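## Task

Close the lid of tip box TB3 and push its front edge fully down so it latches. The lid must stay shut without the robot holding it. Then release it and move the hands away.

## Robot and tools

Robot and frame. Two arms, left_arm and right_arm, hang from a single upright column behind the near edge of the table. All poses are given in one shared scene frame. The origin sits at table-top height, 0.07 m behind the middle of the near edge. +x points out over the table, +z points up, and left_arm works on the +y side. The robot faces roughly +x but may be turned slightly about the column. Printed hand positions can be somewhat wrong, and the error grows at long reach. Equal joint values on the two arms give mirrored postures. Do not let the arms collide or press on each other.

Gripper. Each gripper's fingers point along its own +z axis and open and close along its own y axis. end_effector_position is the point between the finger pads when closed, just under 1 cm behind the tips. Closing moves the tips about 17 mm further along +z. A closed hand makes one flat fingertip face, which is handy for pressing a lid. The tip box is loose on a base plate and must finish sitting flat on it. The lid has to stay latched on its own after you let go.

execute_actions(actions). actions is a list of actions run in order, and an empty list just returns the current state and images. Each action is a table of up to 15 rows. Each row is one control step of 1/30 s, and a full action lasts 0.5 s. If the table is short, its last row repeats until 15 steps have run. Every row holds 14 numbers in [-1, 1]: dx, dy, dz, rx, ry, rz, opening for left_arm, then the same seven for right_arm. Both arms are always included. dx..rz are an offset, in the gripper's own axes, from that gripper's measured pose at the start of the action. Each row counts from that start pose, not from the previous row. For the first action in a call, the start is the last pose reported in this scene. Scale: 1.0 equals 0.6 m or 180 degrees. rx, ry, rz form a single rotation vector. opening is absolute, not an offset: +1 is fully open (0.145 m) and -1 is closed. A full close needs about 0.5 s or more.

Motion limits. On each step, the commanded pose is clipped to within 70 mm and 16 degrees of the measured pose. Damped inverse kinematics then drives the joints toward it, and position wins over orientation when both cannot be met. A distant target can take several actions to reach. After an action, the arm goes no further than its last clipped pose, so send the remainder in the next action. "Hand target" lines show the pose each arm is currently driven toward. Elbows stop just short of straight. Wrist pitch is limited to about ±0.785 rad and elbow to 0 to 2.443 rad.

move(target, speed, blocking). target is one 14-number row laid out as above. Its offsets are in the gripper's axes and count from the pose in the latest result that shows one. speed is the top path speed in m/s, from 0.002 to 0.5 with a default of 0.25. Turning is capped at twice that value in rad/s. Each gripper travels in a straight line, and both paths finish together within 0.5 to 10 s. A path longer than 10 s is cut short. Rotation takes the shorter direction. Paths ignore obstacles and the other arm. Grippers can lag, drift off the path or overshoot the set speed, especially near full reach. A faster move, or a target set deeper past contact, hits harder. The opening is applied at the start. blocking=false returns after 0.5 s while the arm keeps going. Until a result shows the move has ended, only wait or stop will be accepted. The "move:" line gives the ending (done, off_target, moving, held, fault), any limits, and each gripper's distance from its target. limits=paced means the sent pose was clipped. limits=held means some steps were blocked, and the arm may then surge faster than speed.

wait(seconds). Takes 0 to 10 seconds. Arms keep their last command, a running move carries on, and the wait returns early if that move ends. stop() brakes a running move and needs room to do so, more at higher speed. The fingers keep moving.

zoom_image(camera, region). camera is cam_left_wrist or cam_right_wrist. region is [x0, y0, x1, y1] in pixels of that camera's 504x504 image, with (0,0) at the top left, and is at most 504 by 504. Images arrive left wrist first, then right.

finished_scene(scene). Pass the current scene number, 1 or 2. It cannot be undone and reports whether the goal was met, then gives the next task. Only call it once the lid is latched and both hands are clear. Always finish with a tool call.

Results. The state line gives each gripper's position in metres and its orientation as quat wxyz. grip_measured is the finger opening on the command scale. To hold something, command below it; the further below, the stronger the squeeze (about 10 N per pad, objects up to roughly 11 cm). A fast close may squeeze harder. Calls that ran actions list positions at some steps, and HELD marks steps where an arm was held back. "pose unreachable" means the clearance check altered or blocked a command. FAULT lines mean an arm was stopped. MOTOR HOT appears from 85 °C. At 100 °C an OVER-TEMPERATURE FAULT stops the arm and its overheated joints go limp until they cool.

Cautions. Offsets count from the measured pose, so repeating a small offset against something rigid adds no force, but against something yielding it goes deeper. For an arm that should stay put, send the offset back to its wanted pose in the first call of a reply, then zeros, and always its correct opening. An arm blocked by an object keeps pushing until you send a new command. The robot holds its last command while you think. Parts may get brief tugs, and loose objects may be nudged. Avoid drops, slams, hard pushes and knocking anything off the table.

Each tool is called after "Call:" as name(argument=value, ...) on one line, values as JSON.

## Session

Call:
execute_actions(actions=[])

Scene clock: 0.00 s.
left_arm: end_effector_position=(+0.2275, +0.6006, +0.3946) grip_measured=+1.00 end_effector_quat_wxyz=(-0.256, +0.900, -0.014, +0.352) | right_arm: end_effector_position=(+0.1900, -0.0927, +0.1477) grip_measured=+1.00 end_effector_quat_wxyz=(+0.258, +0.408, +0.835, +0.264)
Joint positions: left_arm=[ 1.339  1.319 -0.905  0.714  0.267  0.507  0.823  0.145] | right_arm=[-0.48   0.716 -0.595  2.168 -1.483  0.448  0.708  0.145]
Joint velocities: left_arm=[-0.033 -0.011  0.002  0.002 -0.022 -0.037 -0.022 -0.   ] | right_arm=[ 0.011 -0.011  0.002 -0.002 -0.022  0.007  0.007 -0.   ]
Motor temperatures (°C, as the motors report them): left_arm=[27 25 24 26 25 26 24] | right_arm=[26 24 23 27 23 26 25]
Hand target (left_arm): +0.228, +0.601, +0.395; -0.256, +0.900, -0.014, +0.352
Hand target (right_arm): +0.190, -0.093, +0.148; +0.258, +0.408, +0.835, +0.264

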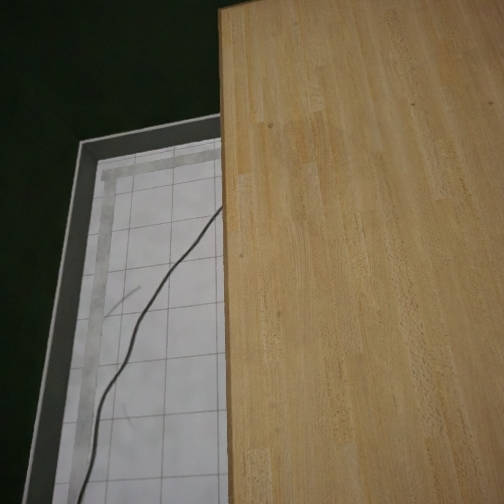

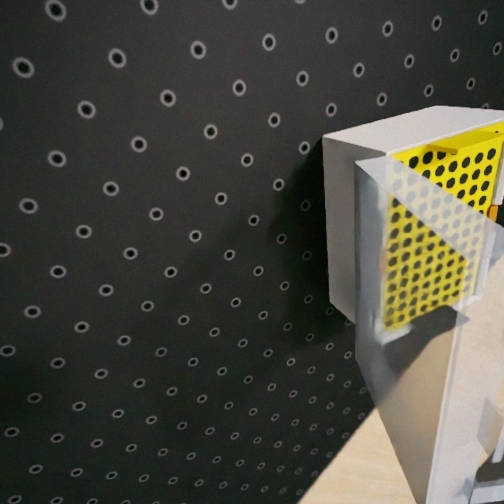

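Call:
move(target=[0,0,0,0,0,0,1,-0.02,0.05,-0.12,0,0,0,1], speed=0.15)

Call:
move(target=[0,0,0,0,0,0,1,0,0,0,0,0,0.555,1], speed=0.4)

Scene clock: 11.27 s.
left_arm: end_effector_position=(+0.2275, +0.6006, +0.3946) grip_measured=+1.00 end_effector_quat_wxyz=(-0.256, +0.900, -0.014, +0.352) | right_arm: end_effector_position=(+0.1648, -0.1015, +0.2206) grip_measured=+1.00 end_effector_quat_wxyz=(+0.325, +0.382, +0.791, +0.350)
Joint positions: left_arm=[ 1.339  1.319 -0.905  0.714  0.267  0.507  0.823  0.145] | right_arm=[-0.835  0.912 -0.514  2.438 -1.575  0.646  0.435  0.145]
Joint velocities: left_arm=[ 0.055 -0.033 -0.012 -0.012 -0.051  0.007  0.066  0.   ] | right_arm=[ 0.011 -0.033  0.002 -0.002 -0.022 -0.022  0.007  0.   ]
Motor temperatures (°C, as the motors report them): left_arm=[27 25 25 26 25 26 24] | right_arm=[26 25 23 28 23 26 25]
Hand target (left_arm): +0.228, +0.601, +0.395; -0.256, +0.900, -0.014, +0.352
Hand target (right_arm): +0.165, -0.102, +0.221; +0.327, +0.382, +0.791, +0.350
Off the commanded pose (left_arm): 0.000 m, 0 deg.
Off the commanded pose (right_arm): 0.003 m, 14 deg.
joint sent to its limit (right arm) — the command would take joint 4 (elbow) past its upper limit and joint 5 (forearm roll) past its lower limit, so those joints were sent only as far as their limits.
move: off_target (right_arm)

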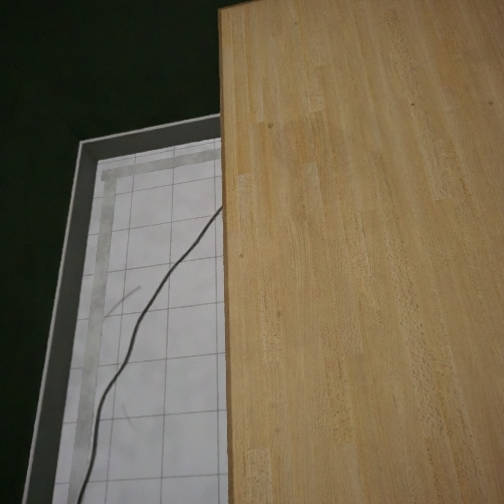

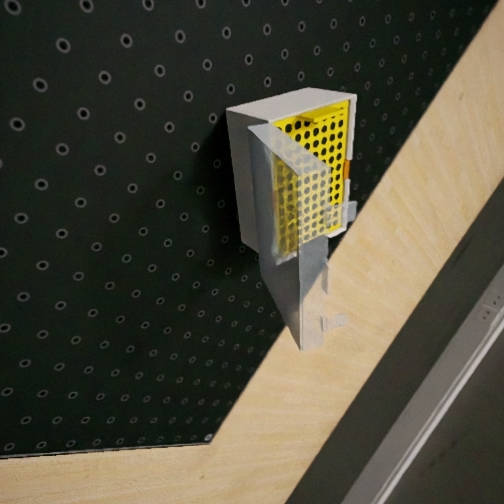

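Scene clock: 13.87 s.
left_arm: end_effector_position=(+0.2275, +0.6006, +0.3946) grip_measured=+1.00 end_effector_quat_wxyz=(-0.256, +0.900, -0.014, +0.352) | right_arm: end_effector_position=(+0.1669, -0.0975, +0.2246) grip_measured=+1.00 end_effector_quat_wxyz=(-0.067, +0.843, +0.213, +0.489)
Joint positions: left_arm=[ 1.339  1.319 -0.905  0.714  0.267  0.507  0.823  0.145] | right_arm=[-1.077  0.122 -0.039  2.438 -0.141  0.309  0.131  0.145]
Joint velocities: left_arm=[-0.055  0.121 -0.007  0.002 -0.095  0.022  0.007  0.   ] | right_arm=[ 0.033 -0.011 -0.007 -0.002 -0.007  0.066 -0.037 -0.   ]
Motor temperatures (°C, as the motors report them): left_arm=[27 25 25 26 25 26 24] | right_arm=[26 25 23 28 23 26 25]
Hand target (left_arm): +0.228, +0.601, +0.395; -0.256, +0.900, -0.014, +0.352
Hand target (right_arm): +0.166, -0.098, +0.223; -0.068, +0.845, +0.213, +0.486
Off the commanded pose (left_arm): 0.000 m, 0 deg.
Off the commanded pose (right_arm): 0.006 m, 2 deg.
joint sent to its limit (right arm) — the command would take joint 4 (elbow) past its upper limit, so that joint was sent only as far as its limit.
move: off_target (right_arm)

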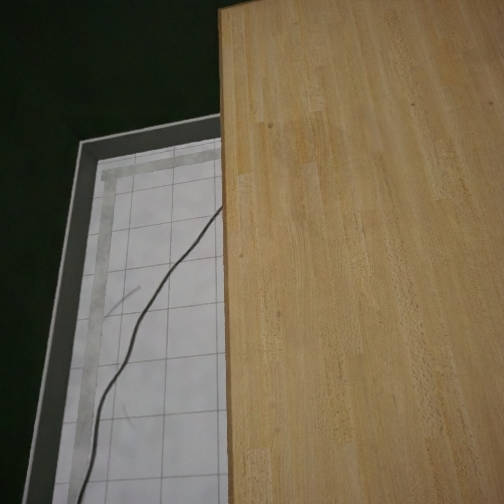

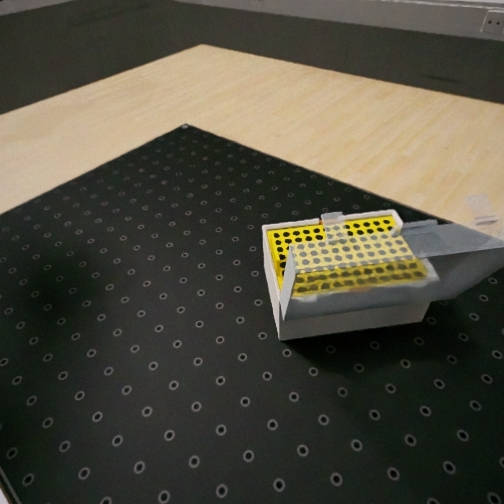

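Call:
move(target=[0.025,0.918,-0.068,-0.273,0.071,0.054,1,0,0,0,0,0,0,1], speed=0.3)

Scene clock: 31.43 s.
left_arm: end_effector_position=(+0.2963, +0.0995, +0.1704) grip_measured=+1.00 end_effector_quat_wxyz=(+0.113, +0.879, -0.257, +0.385) | right_arm: end_effector_position=(+0.1670, -0.0974, +0.2249) grip_measured=+1.00 end_effector_quat_wxyz=(-0.068, +0.842, +0.213, +0.490)
Joint positions: left_arm=[ 0.625  0.702 -1.183  1.694  0.993  0.547 -0.205  0.145] | right_arm=[-1.077  0.122 -0.039  2.438 -0.14   0.307  0.131  0.145]
Joint velocities: left_arm=[ 0.011  0.033  0.002  0.012 -0.125 -0.037 -0.022  0.   ] | right_arm=[-0.187 -0.077  0.007 -0.002 -0.007  0.007 -0.11  -0.   ]
Motor temperatures (°C, as the motors report them): left_arm=[27 25 25 26 25 26 24] | right_arm=[26 24 23 28 23 26 25]
Hand target (left_arm): +0.297, +0.099, +0.171; +0.114, +0.878, -0.258, +0.386
Hand target (right_arm): +0.167, -0.098, +0.224; -0.068, +0.843, +0.213, +0.490
Off the commanded pose (left_arm): 0.002 m, 1 deg.
Off the commanded pose (right_arm): 0.000 m, 0 deg.
joint sent to its limit (right arm) — the command would take joint 4 (elbow) past its upper limit, so that joint was sent only as far as its limit.
move: done

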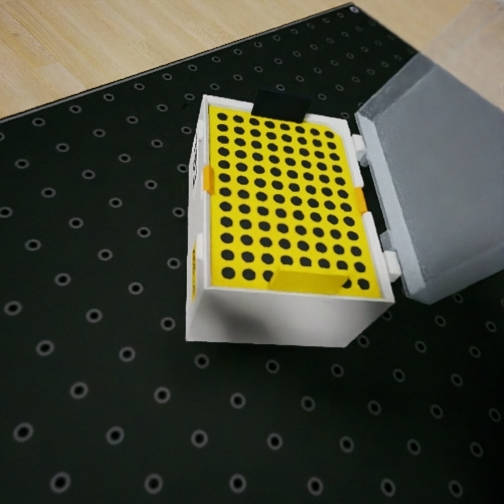

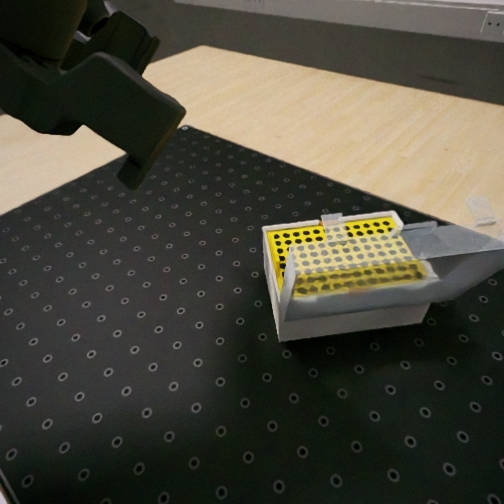

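Call:
move(target=[0.045,0.075,0.158,0,0,0,-1,0,0,0,0,0,0,1], speed=0.12)

Scene clock: 37.27 s.
left_arm: end_effector_position=(+0.3441, +0.0138, +0.1260) grip_measured=-1.00 end_effector_quat_wxyz=(+0.110, +0.880, -0.257, +0.384) | right_arm: end_effector_position=(+0.1672, -0.0973, +0.2252) grip_measured=+1.00 end_effector_quat_wxyz=(-0.068, +0.842, +0.213, +0.491)
Joint positions: left_arm=[ 0.671  0.218 -1.236  1.191  0.868  0.491 -0.209  0.   ] | right_arm=[-1.077  0.122 -0.039  2.438 -0.14   0.305  0.131  0.145]
Joint velocities: left_arm=[ 0.055 -0.011 -0.007 -0.012  0.007  0.037  0.007 -0.   ] | right_arm=[-0.011 -0.077  0.017 -0.017  0.007 -0.022 -0.007 -0.   ]
Motor temperatures (°C, as the motors report them): left_arm=[27 25 25 26 25 26 24] | right_arm=[26 24 23 28 23 26 25]
Hand target (left_arm): +0.345, +0.013, +0.126; +0.111, +0.879, -0.259, +0.385
Hand target (right_arm): +0.167, -0.097, +0.225; -0.068, +0.842, +0.213, +0.491
Off the commanded pose (left_arm): 0.002 m, 0 deg.
Off the commanded pose (right_arm): 0.000 m, 0 deg.
joint sent to its limit (right arm) — the command would take joint 4 (elbow) past its upper limit, so that joint was sent only as far as its limit.
move: done

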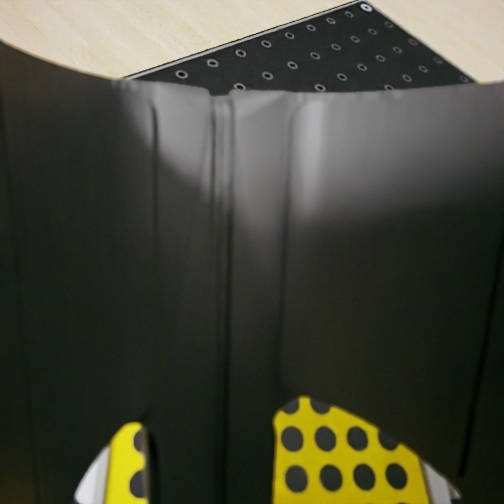

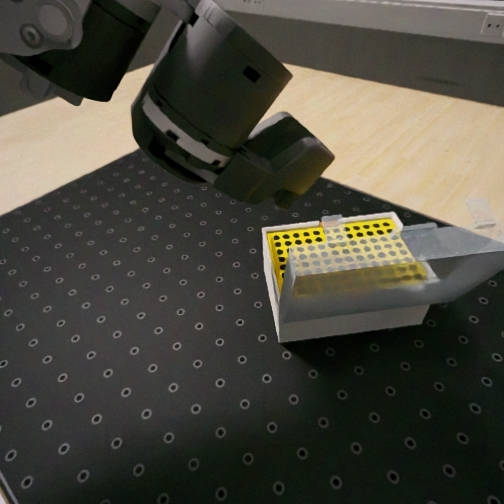

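Call:
move(target=[-0.05,0,0.046,0,0,0,-1,0,0,0,0,0,0,1], speed=0.04)

Call:
move(target=[-0.065,-0.09,-0.055,0,0,0,-1,0,0,0,0,0,0,1], speed=0.05)

Scene clock: 41.27 s.
left_arm: end_effector_position=(+0.3461, +0.0158, +0.0878) grip_measured=-1.00 end_effector_quat_wxyz=(+0.106, +0.879, -0.255, +0.388) | right_arm: end_effector_position=(+0.1674, -0.0972, +0.2256) grip_measured=+1.00 end_effector_quat_wxyz=(-0.068, +0.841, +0.213, +0.492)
Joint positions: left_arm=[ 0.653  0.145 -1.291  0.965  0.827  0.327 -0.137  0.   ] | right_arm=[-1.077  0.122 -0.039  2.438 -0.14   0.302  0.131  0.145]
Joint velocities: left_arm=[-0.055  0.011 -0.002 -0.002  0.007 -0.066  0.007 -0.   ] | right_arm=[-0.011  0.055 -0.002  0.007 -0.051 -0.022 -0.066 -0.   ]
Motor temperatures (°C, as the motors report them): left_arm=[27 25 25 26 25 26 24] | right_arm=[26 24 23 28 23 26 25]
Hand target (left_arm): +0.344, +0.014, +0.086; +0.109, +0.880, -0.257, +0.385
Hand target (right_arm): +0.167, -0.097, +0.225; -0.068, +0.841, +0.213, +0.492
Off the commanded pose (left_arm): 0.004 m, 1 deg.
Off the commanded pose (right_arm): 0.000 m, 0 deg.
joint sent to its limit (right arm) — the command would take joint 4 (elbow) past its upper limit, so that joint was sent only as far as its limit.
move: off_target (left_arm)

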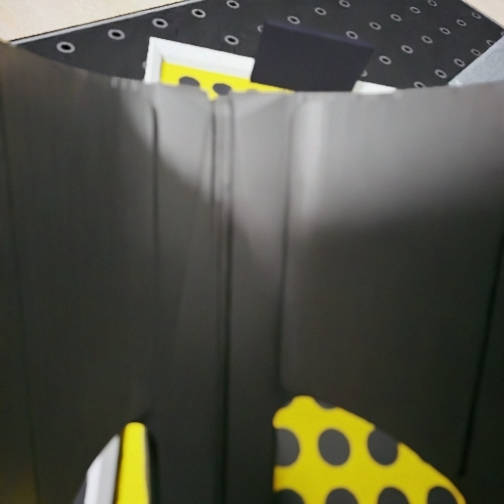

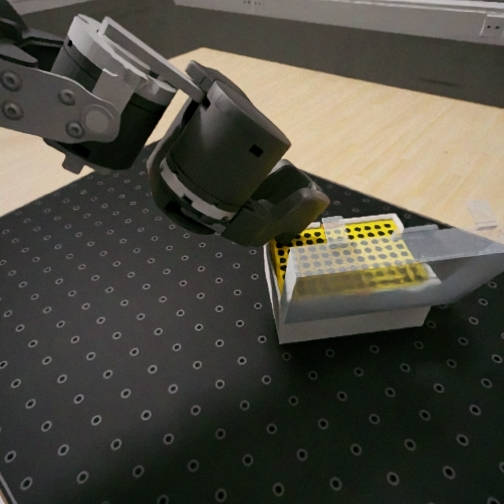

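Scene clock: 43.00 s.
left_arm: end_effector_position=(+0.3384, +0.0881, +0.0881) grip_measured=-1.00 end_effector_quat_wxyz=(+0.107, +0.875, -0.252, +0.400) | right_arm: end_effector_position=(+0.1675, -0.0970, +0.2259) grip_measured=+1.00 end_effector_quat_wxyz=(-0.068, +0.841, +0.213, +0.493)
Joint positions: left_arm=[ 0.643  0.396 -1.291  1.084  0.845  0.238 -0.028  0.   ] | right_arm=[-1.077  0.122 -0.039  2.438 -0.14   0.3    0.131  0.145]
Joint velocities: left_arm=[-0.033  0.011 -0.002 -0.012 -0.037 -0.022 -0.007  0.   ] | right_arm=[ 0.077 -0.033  0.012 -0.002  0.037 -0.007 -0.037  0.   ]
Motor temperatures (°C, as the motors report them): left_arm=[27 25 25 26 25 26 24] | right_arm=[26 24 23 28 23 26 25]
Hand target (left_arm): +0.333, +0.089, +0.082; +0.107, +0.880, -0.255, +0.388
Hand target (right_arm): +0.167, -0.097, +0.225; -0.068, +0.841, +0.213, +0.493
Off the commanded pose (left_arm): 0.009 m, 2 deg.
Off the commanded pose (right_arm): 0.000 m, 0 deg.
joint sent to its limit (right arm) — the command would take joint 4 (elbow) past its upper limit, so that joint was sent only as far as its limit.
move: off_target (left_arm)

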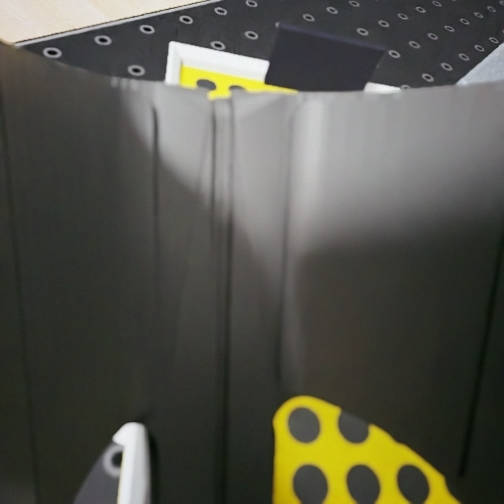

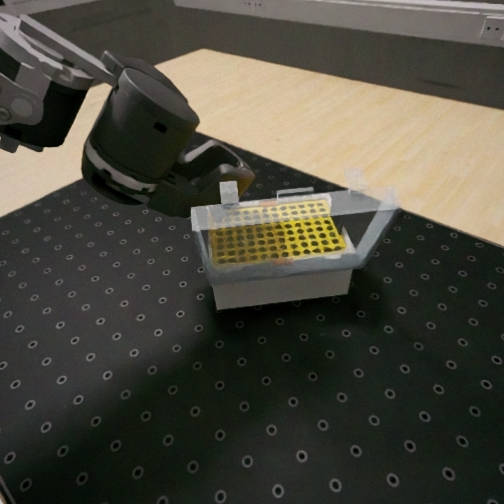

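Call:
move(target=[-0.092,-0.018,-0.09,0.125,0,-0.11,-1,0,0,0,0,0,0,1], speed=0.06)

Scene clock: 51.27 s.
left_arm: end_effector_position=(+0.2818, +0.1335, +0.0866) grip_measured=-1.00 end_effector_quat_wxyz=(+0.009, +0.905, -0.020, +0.425) | right_arm: end_effector_position=(+0.1677, -0.0969, +0.2263) grip_measured=+1.00 end_effector_quat_wxyz=(-0.068, +0.840, +0.213, +0.495)
Joint positions: left_arm=[ 0.275  0.502 -1.057  1.443  0.92   0.189 -0.593  0.   ] | right_arm=[-1.077  0.122 -0.039  2.438 -0.14   0.297  0.131  0.145]
Joint velocities: left_arm=[-0.011  0.033  0.017 -0.012 -0.037  0.007 -0.022 -0.   ] | right_arm=[ 0.033  0.011 -0.002  0.007  0.007  0.037 -0.007 -0.   ]
Motor temperatures (°C, as the motors report them): left_arm=[27 25 25 26 25 26 24] | right_arm=[26 24 23 29 23 26 25]
Hand target (left_arm): +0.277, +0.138, +0.081; +0.001, +0.910, -0.018, +0.413
Hand target (right_arm): +0.168, -0.097, +0.226; -0.068, +0.840, +0.213, +0.494
Off the commanded pose (left_arm): 0.007 m, 1 deg.
Off the commanded pose (right_arm): 0.000 m, 0 deg.
joint sent to its limit (right arm) — the command would take joint 4 (elbow) past its upper limit, so that joint was sent only as far as its limit.
move: off_target (left_arm)

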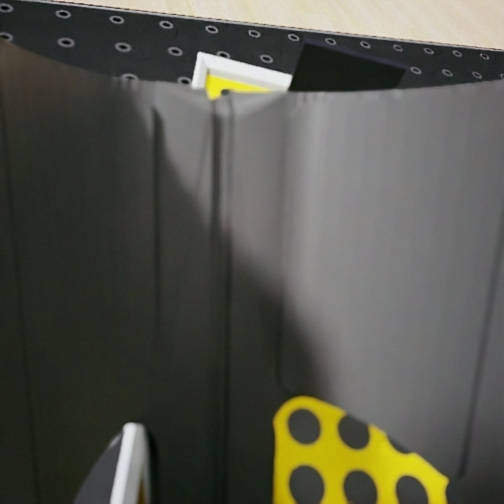

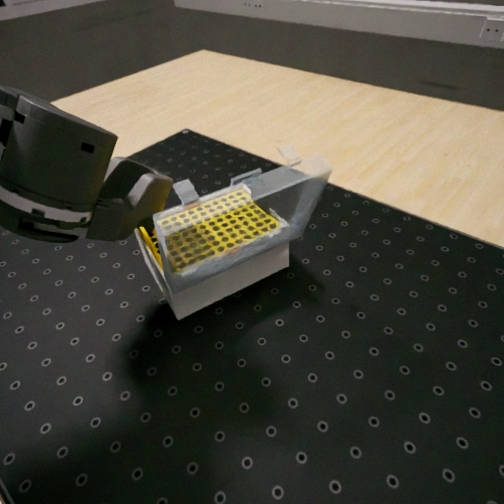

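Call:
move(target=[0.052,0,-0.043,0,0,0,-1,0,0,0,0,0,0,1], speed=0.12)

Call:
move(target=[0.048,-0.098,0.065,-0.083,-0.08,0.176,-1,0.0,0,0.12,0,0,0,-1], speed=0.2)

Call:
move(target=[-0.062,0.022,0.102,0,0,0,-1,0,0,0,0,0,0,1], speed=0.1)

Scene clock: 60.03 s.
left_arm: end_effector_position=(+0.2822, +0.1319, +0.1271) grip_measured=-1.00 end_effector_quat_wxyz=(+0.013, +0.905, -0.021, +0.426) | right_arm: end_effector_position=(+0.1679, -0.0968, +0.2266) grip_measured=+1.00 end_effector_quat_wxyz=(-0.069, +0.839, +0.213, +0.495)
Joint positions: left_arm=[ 0.281  0.567 -1.01   1.651  0.982  0.319 -0.685  0.   ] | right_arm=[-1.077  0.122 -0.039  2.438 -0.14   0.295  0.131  0.145]
Joint velocities: left_arm=[-0.077 -0.033 -0.012 -0.007  0.037  0.066  0.066 -0.   ] | right_arm=[ 0.033  0.033 -0.012 -0.007 -0.022 -0.007 -0.037  0.   ]
Motor temperatures (°C, as the motors report them): left_arm=[27 25 25 26 25 26 24] | right_arm=[26 24 23 29 23 26 25]
Hand target (left_arm): +0.282, +0.133, +0.127; +0.010, +0.905, -0.019, +0.424
Hand target (right_arm): +0.168, -0.097, +0.226; -0.069, +0.839, +0.213, +0.495
Off the commanded pose (left_arm): 0.002 m, 0 deg.
Off the commanded pose (right_arm): 0.000 m, 0 deg.
joint sent to its limit (right arm) — the command would take joint 4 (elbow) past its upper limit, so that joint was sent only as far as its limit.
move: done

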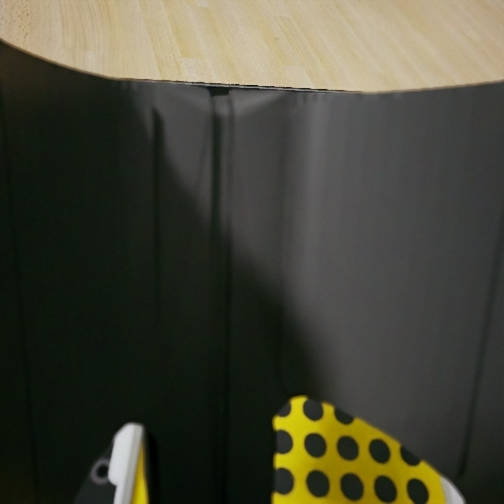

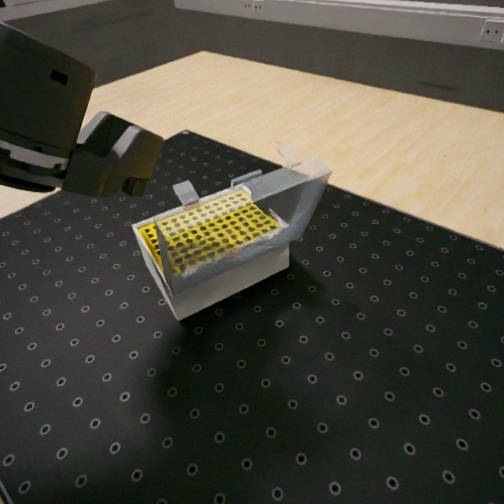

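Scene clock: 62.03 s.
left_arm: end_effector_position=(+0.3375, +0.1907, +0.1273) grip_measured=-1.00 end_effector_quat_wxyz=(+0.006, +0.900, -0.318, +0.299) | right_arm: end_effector_position=(+0.2275, -0.0763, +0.1926) grip_measured=-1.00 end_effector_quat_wxyz=(-0.065, +0.837, +0.213, +0.499)
Joint positions: left_arm=[ 0.898  0.682 -1.435  1.261  0.877  0.533  0.078  0.   ] | right_arm=[-0.663  0.097 -0.106  2.185 -0.158  0.448  0.131  0.   ]
Joint velocities: left_arm=[-0.077  0.033  0.007 -0.007 -0.007  0.007  0.037 -0.   ] | right_arm=[-0.011 -0.055 -0.017  0.007 -0.037  0.007  0.051  0.   ]
Motor temperatures (°C, as the motors report them): left_arm=[27 25 25 26 25 26 24] | right_arm=[26 24 23 29 23 26 25]
Hand target (left_arm): +0.336, +0.189, +0.126; +0.009, +0.899, -0.320, +0.298
Hand target (right_arm): +0.227, -0.076, +0.190; -0.065, +0.839, +0.214, +0.496
Off the commanded pose (left_arm): 0.006 m, 1 deg.
Off the commanded pose (right_arm): 0.004 m, 1 deg.
move: off_target (left_arm, right_arm)

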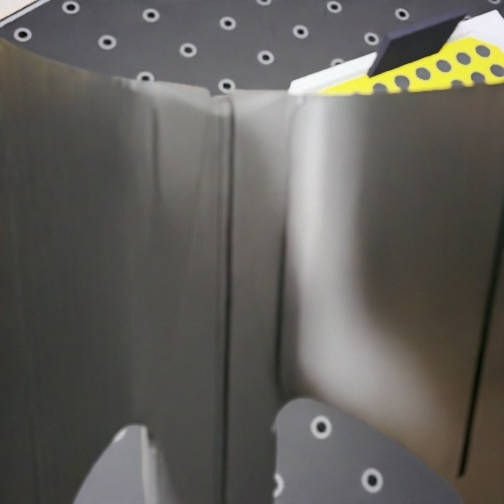

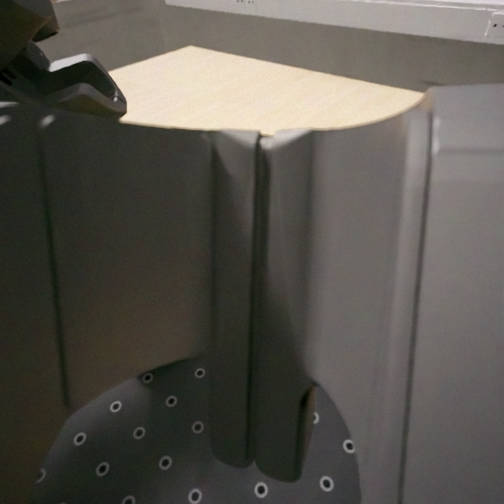

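Scene clock: 63.07 s.
left_arm: end_effector_position=(+0.3392, +0.1893, +0.0555) grip_measured=-1.00 end_effector_quat_wxyz=(+0.003, +0.900, -0.317, +0.300) | right_arm: end_effector_position=(+0.2275, -0.0763, +0.1926) grip_measured=+1.00 end_effector_quat_wxyz=(-0.065, +0.837, +0.213, +0.499)
Joint positions: left_arm=[ 0.791  0.468 -1.481  0.849  0.803  0.285  0.134  0.   ] | right_arm=[-0.663  0.097 -0.106  2.185 -0.158  0.448  0.131  0.145]
Joint velocities: left_arm=[-0.033  0.033  0.012  0.007 -0.051 -0.037 -0.066 -0.   ] | right_arm=[-0.055  0.033 -0.002  0.022 -0.022 -0.022 -0.022 -0.   ]
Motor temperatures (°C, as the motors report them): left_arm=[27 25 25 26 25 26 24] | right_arm=[26 24 23 29 23 26 25]
Hand target (left_arm): +0.339, +0.189, +0.055; +0.005, +0.899, -0.319, +0.299
Hand target (right_arm): +0.227, -0.076, +0.193; -0.065, +0.837, +0.213, +0.499
Off the commanded pose (left_arm): 0.001 m, 0 deg.
Off the commanded pose (right_arm): 0.000 m, 0 deg.
move: done

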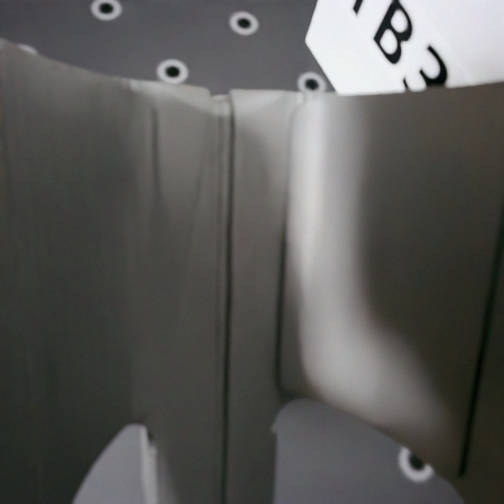

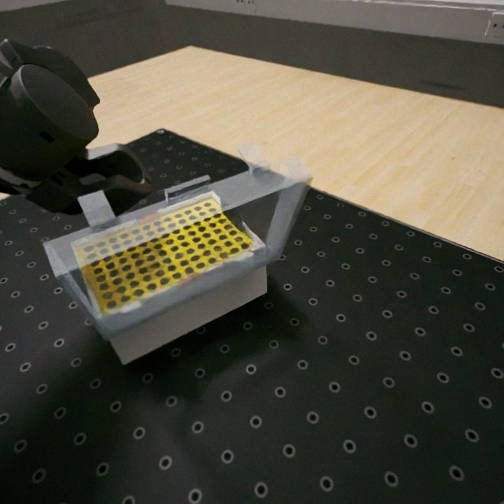

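Call:
execute_actions(actions=[])

Scene clock: 73.30 s.
left_arm: end_effector_position=(+0.3393, +0.1893, +0.0556) grip_measured=-1.00 end_effector_quat_wxyz=(+0.003, +0.900, -0.317, +0.300) | right_arm: end_effector_position=(+0.2275, -0.0763, +0.1926) grip_measured=+1.00 end_effector_quat_wxyz=(-0.065, +0.837, +0.213, +0.499)
Joint positions: left_arm=[ 0.791  0.468 -1.481  0.849  0.802  0.285  0.134  0.   ] | right_arm=[-0.663  0.097 -0.106  2.185 -0.158  0.448  0.131  0.145]
Joint velocities: left_arm=[-0.011 -0.033  0.012 -0.002  0.037 -0.022 -0.051 -0.   ] | right_arm=[ 0.011 -0.099 -0.012 -0.002 -0.037  0.051 -0.037  0.   ]
Motor temperatures (°C, as the motors report them): left_arm=[28 25 25 26 25 26 24] | right_arm=[26 24 23 29 23 26 25]
Hand target (left_arm): +0.339, +0.189, +0.055; +0.004, +0.899, -0.319, +0.300
Hand target (right_arm): +0.227, -0.076, +0.193; -0.065, +0.837, +0.213, +0.499
Off the commanded pose (left_arm): 0.001 m, 0 deg.
Off the commanded pose (right_arm): 0.000 m, 0 deg.

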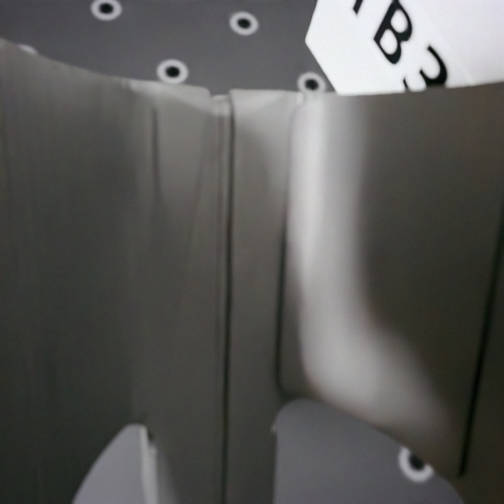

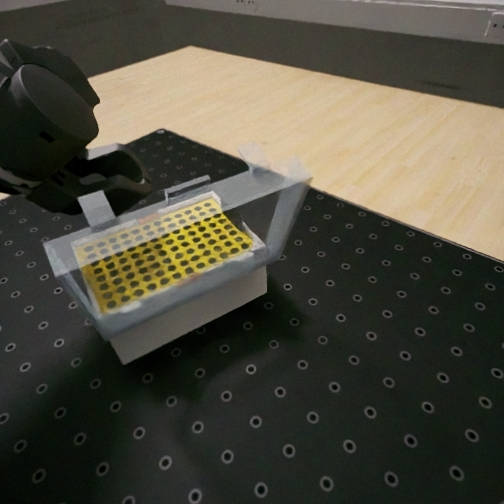

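Call:
move(target=[0.013,0.026,0.0025,0,0,0,-1, 0,0,0,0.19,0.018,-0.108,-1])

Call:
move(target=[0,0,0,0,0,0,-1, 0,0,0,0,0,0,1])

Scene clock: 79.53 s.
left_arm: end_effector_position=(+0.3367, +0.1726, +0.0566) grip_measured=-1.00 end_effector_quat_wxyz=(+0.004, +0.899, -0.318, +0.301) | right_arm: end_effector_position=(+0.2280, -0.0804, +0.1928) grip_measured=-1.00 end_effector_quat_wxyz=(-0.224, +0.723, +0.482, +0.442)
Joint positions: left_arm=[ 0.781  0.456 -1.481  0.903  0.812  0.32   0.08   0.   ] | right_arm=[-0.458  0.7   -0.061  2.007  0.197  0.242  0.615  0.   ]
Joint velocities: left_arm=[-0.011 -0.011  0.002 -0.007  0.022  0.022  0.022 -0.   ] | right_arm=[ 0.033 -0.033 -0.002 -0.002  0.022 -0.11   0.051 -0.   ]
Motor temperatures (°C, as the motors report them): left_arm=[28 25 25 26 25 26 24] | right_arm=[26 24 23 29 23 26 25]
Hand target (left_arm): +0.336, +0.172, +0.056; +0.003, +0.900, -0.317, +0.300
Hand target (right_arm): +0.227, -0.080, +0.191; -0.227, +0.722, +0.483, +0.439
Off the commanded pose (left_arm): 0.001 m, 0 deg.
Off the commanded pose (right_arm): 0.004 m, 1 deg.
move: off_target (right_arm)

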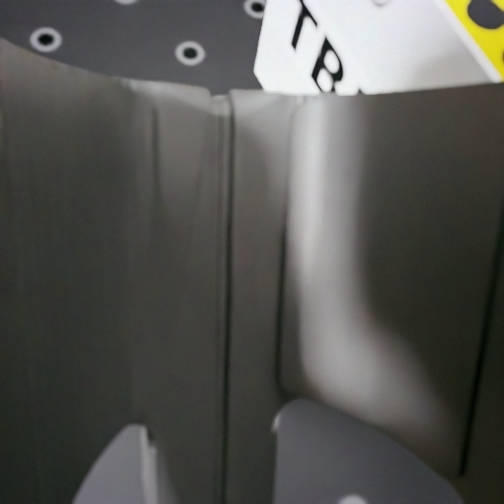

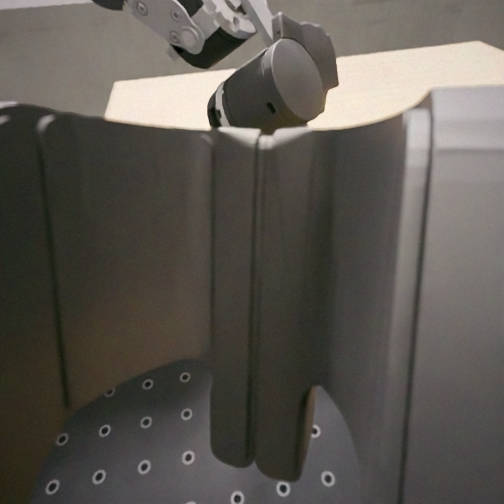

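Scene clock: 80.20 s.
left_arm: end_effector_position=(+0.3367, +0.1726, +0.0566) grip_measured=-1.00 end_effector_quat_wxyz=(+0.004, +0.899, -0.318, +0.301) | right_arm: end_effector_position=(+0.2280, -0.0804, +0.1928) grip_measured=+1.00 end_effector_quat_wxyz=(-0.224, +0.723, +0.482, +0.442)
Joint positions: left_arm=[ 0.781  0.456 -1.481  0.903  0.812  0.32   0.08   0.   ] | right_arm=[-0.458  0.7   -0.061  2.007  0.197  0.242  0.615  0.145]
Joint velocities: left_arm=[-0.033  0.077  0.002  0.002 -0.007 -0.007  0.066 -0.   ] | right_arm=[ 0.055 -0.011  0.002 -0.017 -0.022 -0.066  0.022  0.   ]
Motor temperatures (°C, as the motors report them): left_arm=[28 25 25 26 25 26 24] | right_arm=[26 24 23 29 23 26 25]
Hand target (left_arm): +0.337, +0.173, +0.057; +0.004, +0.899, -0.318, +0.301
Hand target (right_arm): +0.228, -0.080, +0.193; -0.224, +0.723, +0.482, +0.442
Off the commanded pose (left_arm): 0.000 m, 0 deg.
Off the commanded pose (right_arm): 0.000 m, 0 deg.
move: done

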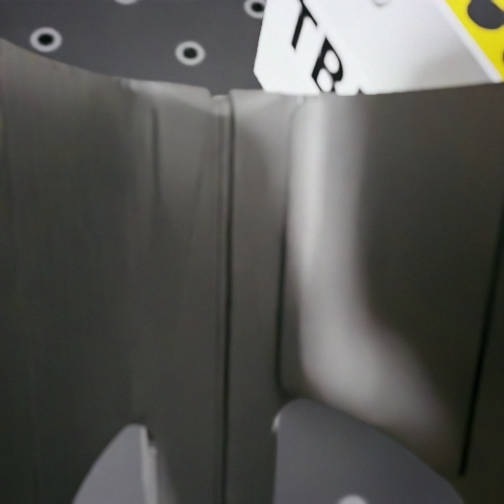

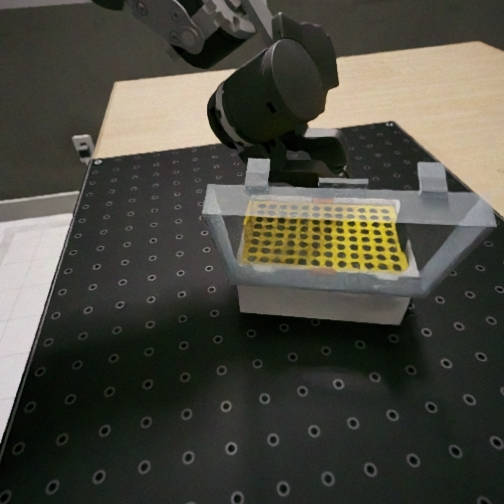

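Call:
move(target=[0,0,0,0,0,0,-1, -0.068,0.05,0.015,0,0,0,1], speed=0.1)

Scene clock: 85.33 s.
left_arm: end_effector_position=(+0.3367, +0.1726, +0.0566) grip_measured=-1.00 end_effector_quat_wxyz=(+0.004, +0.899, -0.318, +0.301) | right_arm: end_effector_position=(+0.2538, -0.1094, +0.1568) grip_measured=+1.00 end_effector_quat_wxyz=(-0.219, +0.725, +0.480, +0.443)
Joint positions: left_arm=[ 0.781  0.456 -1.481  0.903  0.812  0.32   0.08   0.   ] | right_arm=[-0.345  0.706 -0.093  1.729  0.208  0.063  0.68   0.145]
Joint velocities: left_arm=[-0.055 -0.033  0.012  0.002 -0.007 -0.037  0.007 -0.   ] | right_arm=[-0.011 -0.033 -0.002 -0.002 -0.007 -0.037  0.037 -0.   ]
Motor temperatures (°C, as the motors report them): left_arm=[28 25 25 26 25 26 24] | right_arm=[26 25 23 29 23 26 25]
Hand target (left_arm): +0.337, +0.173, +0.057; +0.004, +0.899, -0.318, +0.301
Hand target (right_arm): +0.252, -0.108, +0.156; -0.223, +0.723, +0.482, +0.441
Off the commanded pose (left_arm): 0.000 m, 0 deg.
Off the commanded pose (right_arm): 0.003 m, 1 deg.
move: done

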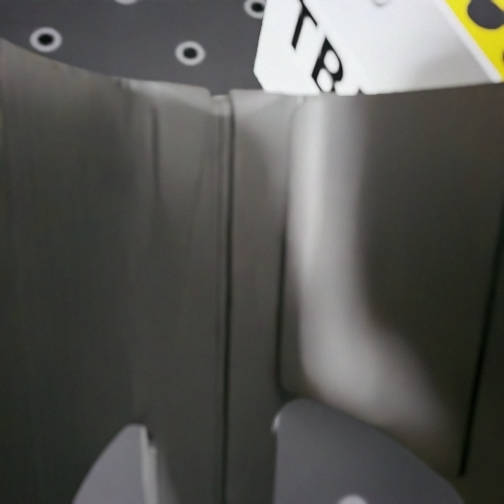

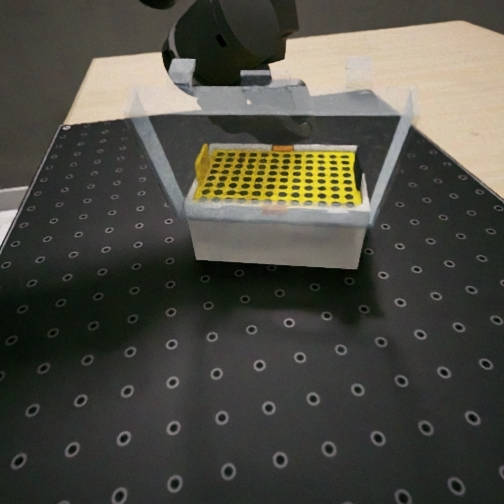

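Call:
move(target=[0,0,0,0,0,0,-1, 0,0,0,0,0,0,-1])

Call:
move(target=[0,0,0,0,0,0,-1, 0.04,0,0.11,0,0,0,-1], speed=0.08)

Call:
move(target=[0,0,0,0,0,0,-1, 0.068,0,0.116,0,0,0,-1], speed=0.04)

Scene clock: 95.87 s.
left_arm: end_effector_position=(+0.3367, +0.1726, +0.0566) grip_measured=-1.00 end_effector_quat_wxyz=(+0.004, +0.899, -0.318, +0.301) | right_arm: end_effector_position=(+0.2537, -0.1094, +0.1568) grip_measured=-1.00 end_effector_quat_wxyz=(-0.219, +0.725, +0.480, +0.443)
Joint positions: left_arm=[ 0.781  0.456 -1.481  0.903  0.812  0.32   0.08   0.   ] | right_arm=[-0.345  0.706 -0.093  1.729  0.208  0.063  0.68   0.   ]
Joint velocities: left_arm=[-0.055 -0.033 -0.002 -0.002  0.007 -0.007  0.022  0.   ] | right_arm=[ 0.011 -0.011 -0.007 -0.017  0.007  0.037 -0.066 -0.   ]
Motor temperatures (°C, as the motors report them): left_arm=[28 25 25 26 25 26 24] | right_arm=[26 25 23 29 23 26 25]
Hand target (left_arm): +0.337, +0.173, +0.057; +0.004, +0.899, -0.318, +0.301
Hand target (right_arm): +0.254, -0.109, +0.157; -0.219, +0.725, +0.480, +0.443
Off the commanded pose (left_arm): 0.000 m, 0 deg.
Off the commanded pose (right_arm): 0.000 m, 0 deg.
move: done

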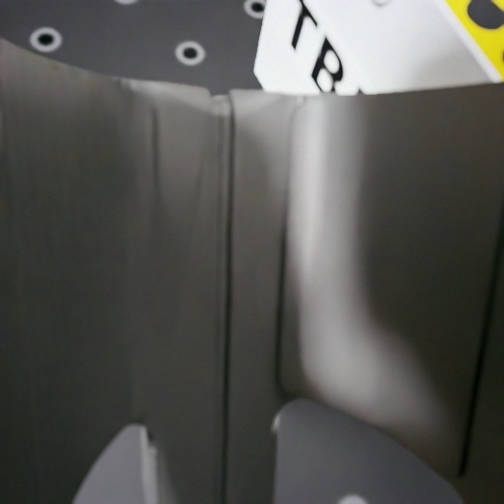

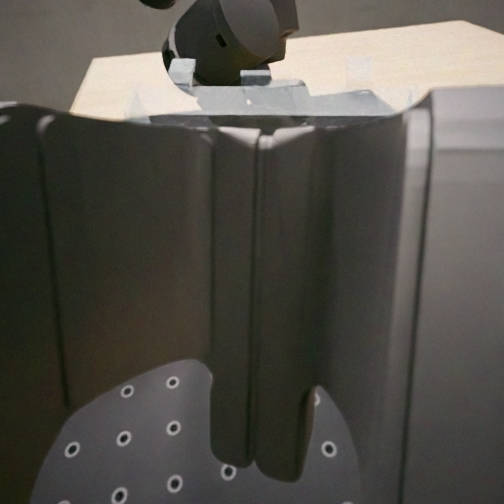

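Scene clock: 97.00 s.
left_arm: end_effector_position=(+0.3367, +0.1726, +0.0566) grip_measured=-1.00 end_effector_quat_wxyz=(+0.004, +0.899, -0.318, +0.301) | right_arm: end_effector_position=(+0.2874, -0.0485, +0.1461) grip_measured=-1.00 end_effector_quat_wxyz=(-0.220, +0.722, +0.481, +0.446)
Joint positions: left_arm=[ 0.781  0.456 -1.481  0.903  0.812  0.32   0.08   0.   ] | right_arm=[-0.073  0.518 -0.287  1.608  0.069  0.183  0.639  0.   ]
Joint velocities: left_arm=[ 0.055 -0.011  0.002 -0.027 -0.022 -0.022 -0.007 -0.   ] | right_arm=[-0.033 -0.011  0.007 -0.012  0.022  0.081  0.007 -0.   ]
Motor temperatures (°C, as the motors report them): left_arm=[28 25 25 26 25 26 24] | right_arm=[26 25 23 29 23 26 25]
Hand target (left_arm): +0.337, +0.173, +0.057; +0.004, +0.899, -0.318, +0.301
Hand target (right_arm): +0.287, -0.050, +0.144; -0.218, +0.725, +0.480, +0.443
Off the commanded pose (left_arm): 0.000 m, 0 deg.
Off the commanded pose (right_arm): 0.003 m, 1 deg.
move: done

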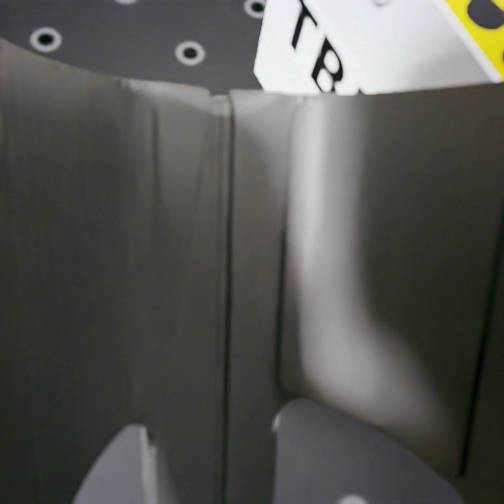

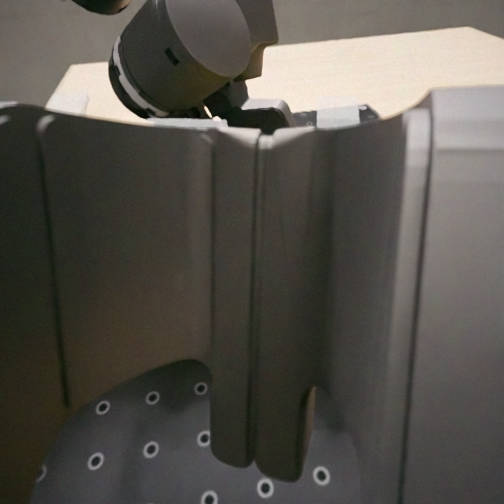

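Scene clock: 99.23 s.
left_arm: end_effector_position=(+0.3366, +0.1734, +0.0565) grip_measured=-1.00 end_effector_quat_wxyz=(+0.003, +0.899, -0.318, +0.301) | right_arm: end_effector_position=(+0.3247, +0.0233, +0.1482) grip_measured=-1.00 end_effector_quat_wxyz=(-0.221, +0.719, +0.482, +0.449)
Joint positions: left_arm=[ 0.781  0.457 -1.481  0.903  0.812  0.32   0.08   0.   ] | right_arm=[ 0.175  0.276 -0.405  1.419 -0.069  0.284  0.609  0.   ]
Joint velocities: left_arm=[ 0.055  0.011 -0.012 -0.002 -0.007 -0.007 -0.037 -0.   ] | right_arm=[-0.055 -0.011  0.002  0.002  0.051  0.007 -0.007 -0.   ]
Motor temperatures (°C, as the motors report them): left_arm=[28 25 25 26 25 26 24] | right_arm=[26 25 23 29 23 26 25]
Hand target (left_arm): +0.337, +0.172, +0.057; +0.004, +0.899, -0.319, +0.301
Hand target (right_arm): +0.325, +0.022, +0.146; -0.218, +0.722, +0.481, +0.447
Off the commanded pose (left_arm): 0.001 m, 0 deg.
Off the commanded pose (right_arm): 0.003 m, 0 deg.
move: done

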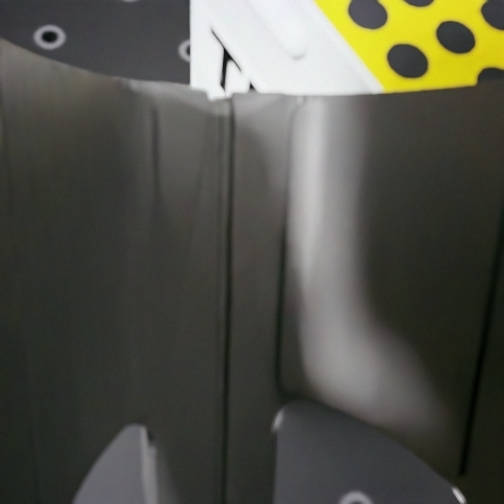

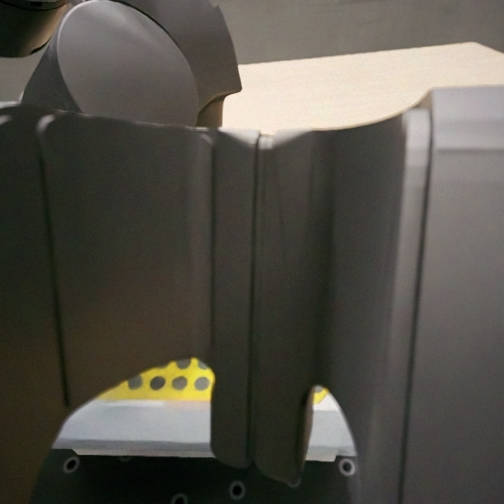

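Call:
move(target=[0,0,0,0,0,0,-1, 0.03,-0.02,0.064,0,0,0,-1], speed=0.04)

Call:
move(target=[0,0,0,0,0,0,-1, 0,0,-0.2,0,0,0,1], speed=0.15)

Scene clock: 103.43 s.
left_arm: end_effector_position=(+0.3366, +0.1734, +0.0565) grip_measured=-1.00 end_effector_quat_wxyz=(+0.003, +0.899, -0.318, +0.301) | right_arm: end_effector_position=(+0.3334, +0.0669, +0.1451) grip_measured=-1.00 end_effector_quat_wxyz=(-0.223, +0.717, +0.482, +0.451)
Joint positions: left_arm=[ 0.781  0.457 -1.481  0.903  0.812  0.32   0.08   0.   ] | right_arm=[ 0.26   0.123 -0.438  1.285 -0.156  0.287  0.572  0.   ]
Joint velocities: left_arm=[-0.033 -0.011  0.007 -0.012  0.007  0.037 -0.066  0.   ] | right_arm=[ 0.099 -0.055 -0.012 -0.012 -0.007 -0.022  0.037 -0.   ]
Motor temperatures (°C, as the motors report them): left_arm=[28 25 25 26 25 26 24] | right_arm=[26 25 23 29 23 26 25]
Hand target (left_arm): +0.337, +0.173, +0.057; +0.003, +0.899, -0.318, +0.301
Hand target (right_arm): +0.334, +0.066, +0.144; -0.220, +0.719, +0.482, +0.450
Off the commanded pose (left_arm): 0.000 m, 0 deg.
Off the commanded pose (right_arm): 0.002 m, 0 deg.
move: done

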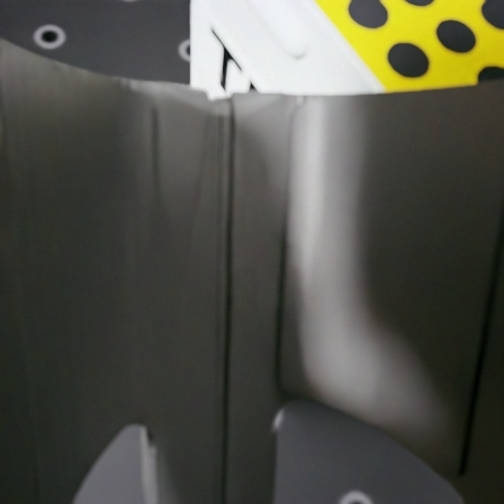

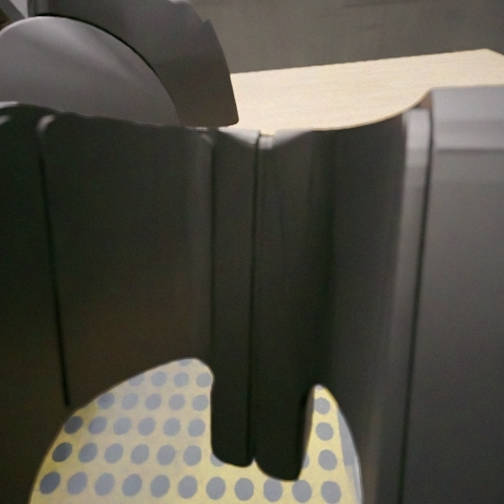

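Scene clock: 104.53 s.
left_arm: end_effector_position=(+0.3366, +0.1734, +0.0565) grip_measured=-1.00 end_effector_quat_wxyz=(+0.003, +0.899, -0.318, +0.301) | right_arm: end_effector_position=(+0.2815, -0.0229, +0.2044) grip_measured=+1.00 end_effector_quat_wxyz=(-0.222, +0.717, +0.482, +0.453)
Joint positions: left_arm=[ 0.781  0.457 -1.481  0.903  0.812  0.32   0.08   0.   ] | right_arm=[-0.069  0.467 -0.235  1.88   0.019  0.458  0.688  0.145]
Joint velocities: left_arm=[-0.011  0.011 -0.012 -0.007 -0.022  0.081  0.095  0.   ] | right_arm=[-0.055 -0.033 -0.032 -0.017  0.007 -0.007 -0.007  0.   ]
Motor temperatures (°C, as the motors report them): left_arm=[28 25 25 26 25 26 24] | right_arm=[26 25 23 29 23 26 25]
Hand target (left_arm): +0.337, +0.173, +0.057; +0.003, +0.899, -0.318, +0.301
Hand target (right_arm): +0.280, -0.022, +0.204; -0.225, +0.717, +0.483, +0.450
Off the commanded pose (left_arm): 0.000 m, 0 deg.
Off the commanded pose (right_arm): 0.001 m, 0 deg.
move: done

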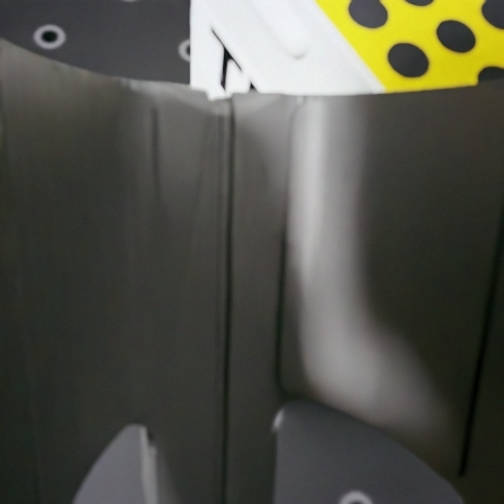

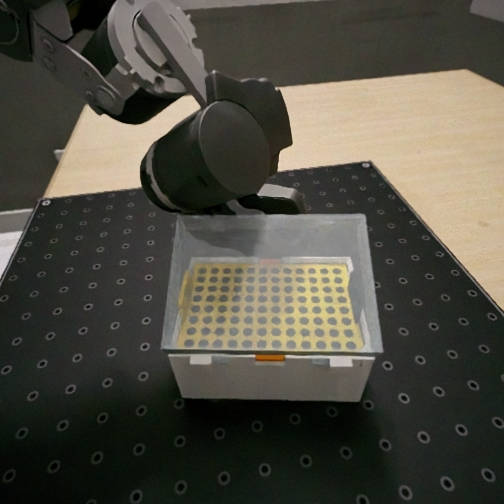

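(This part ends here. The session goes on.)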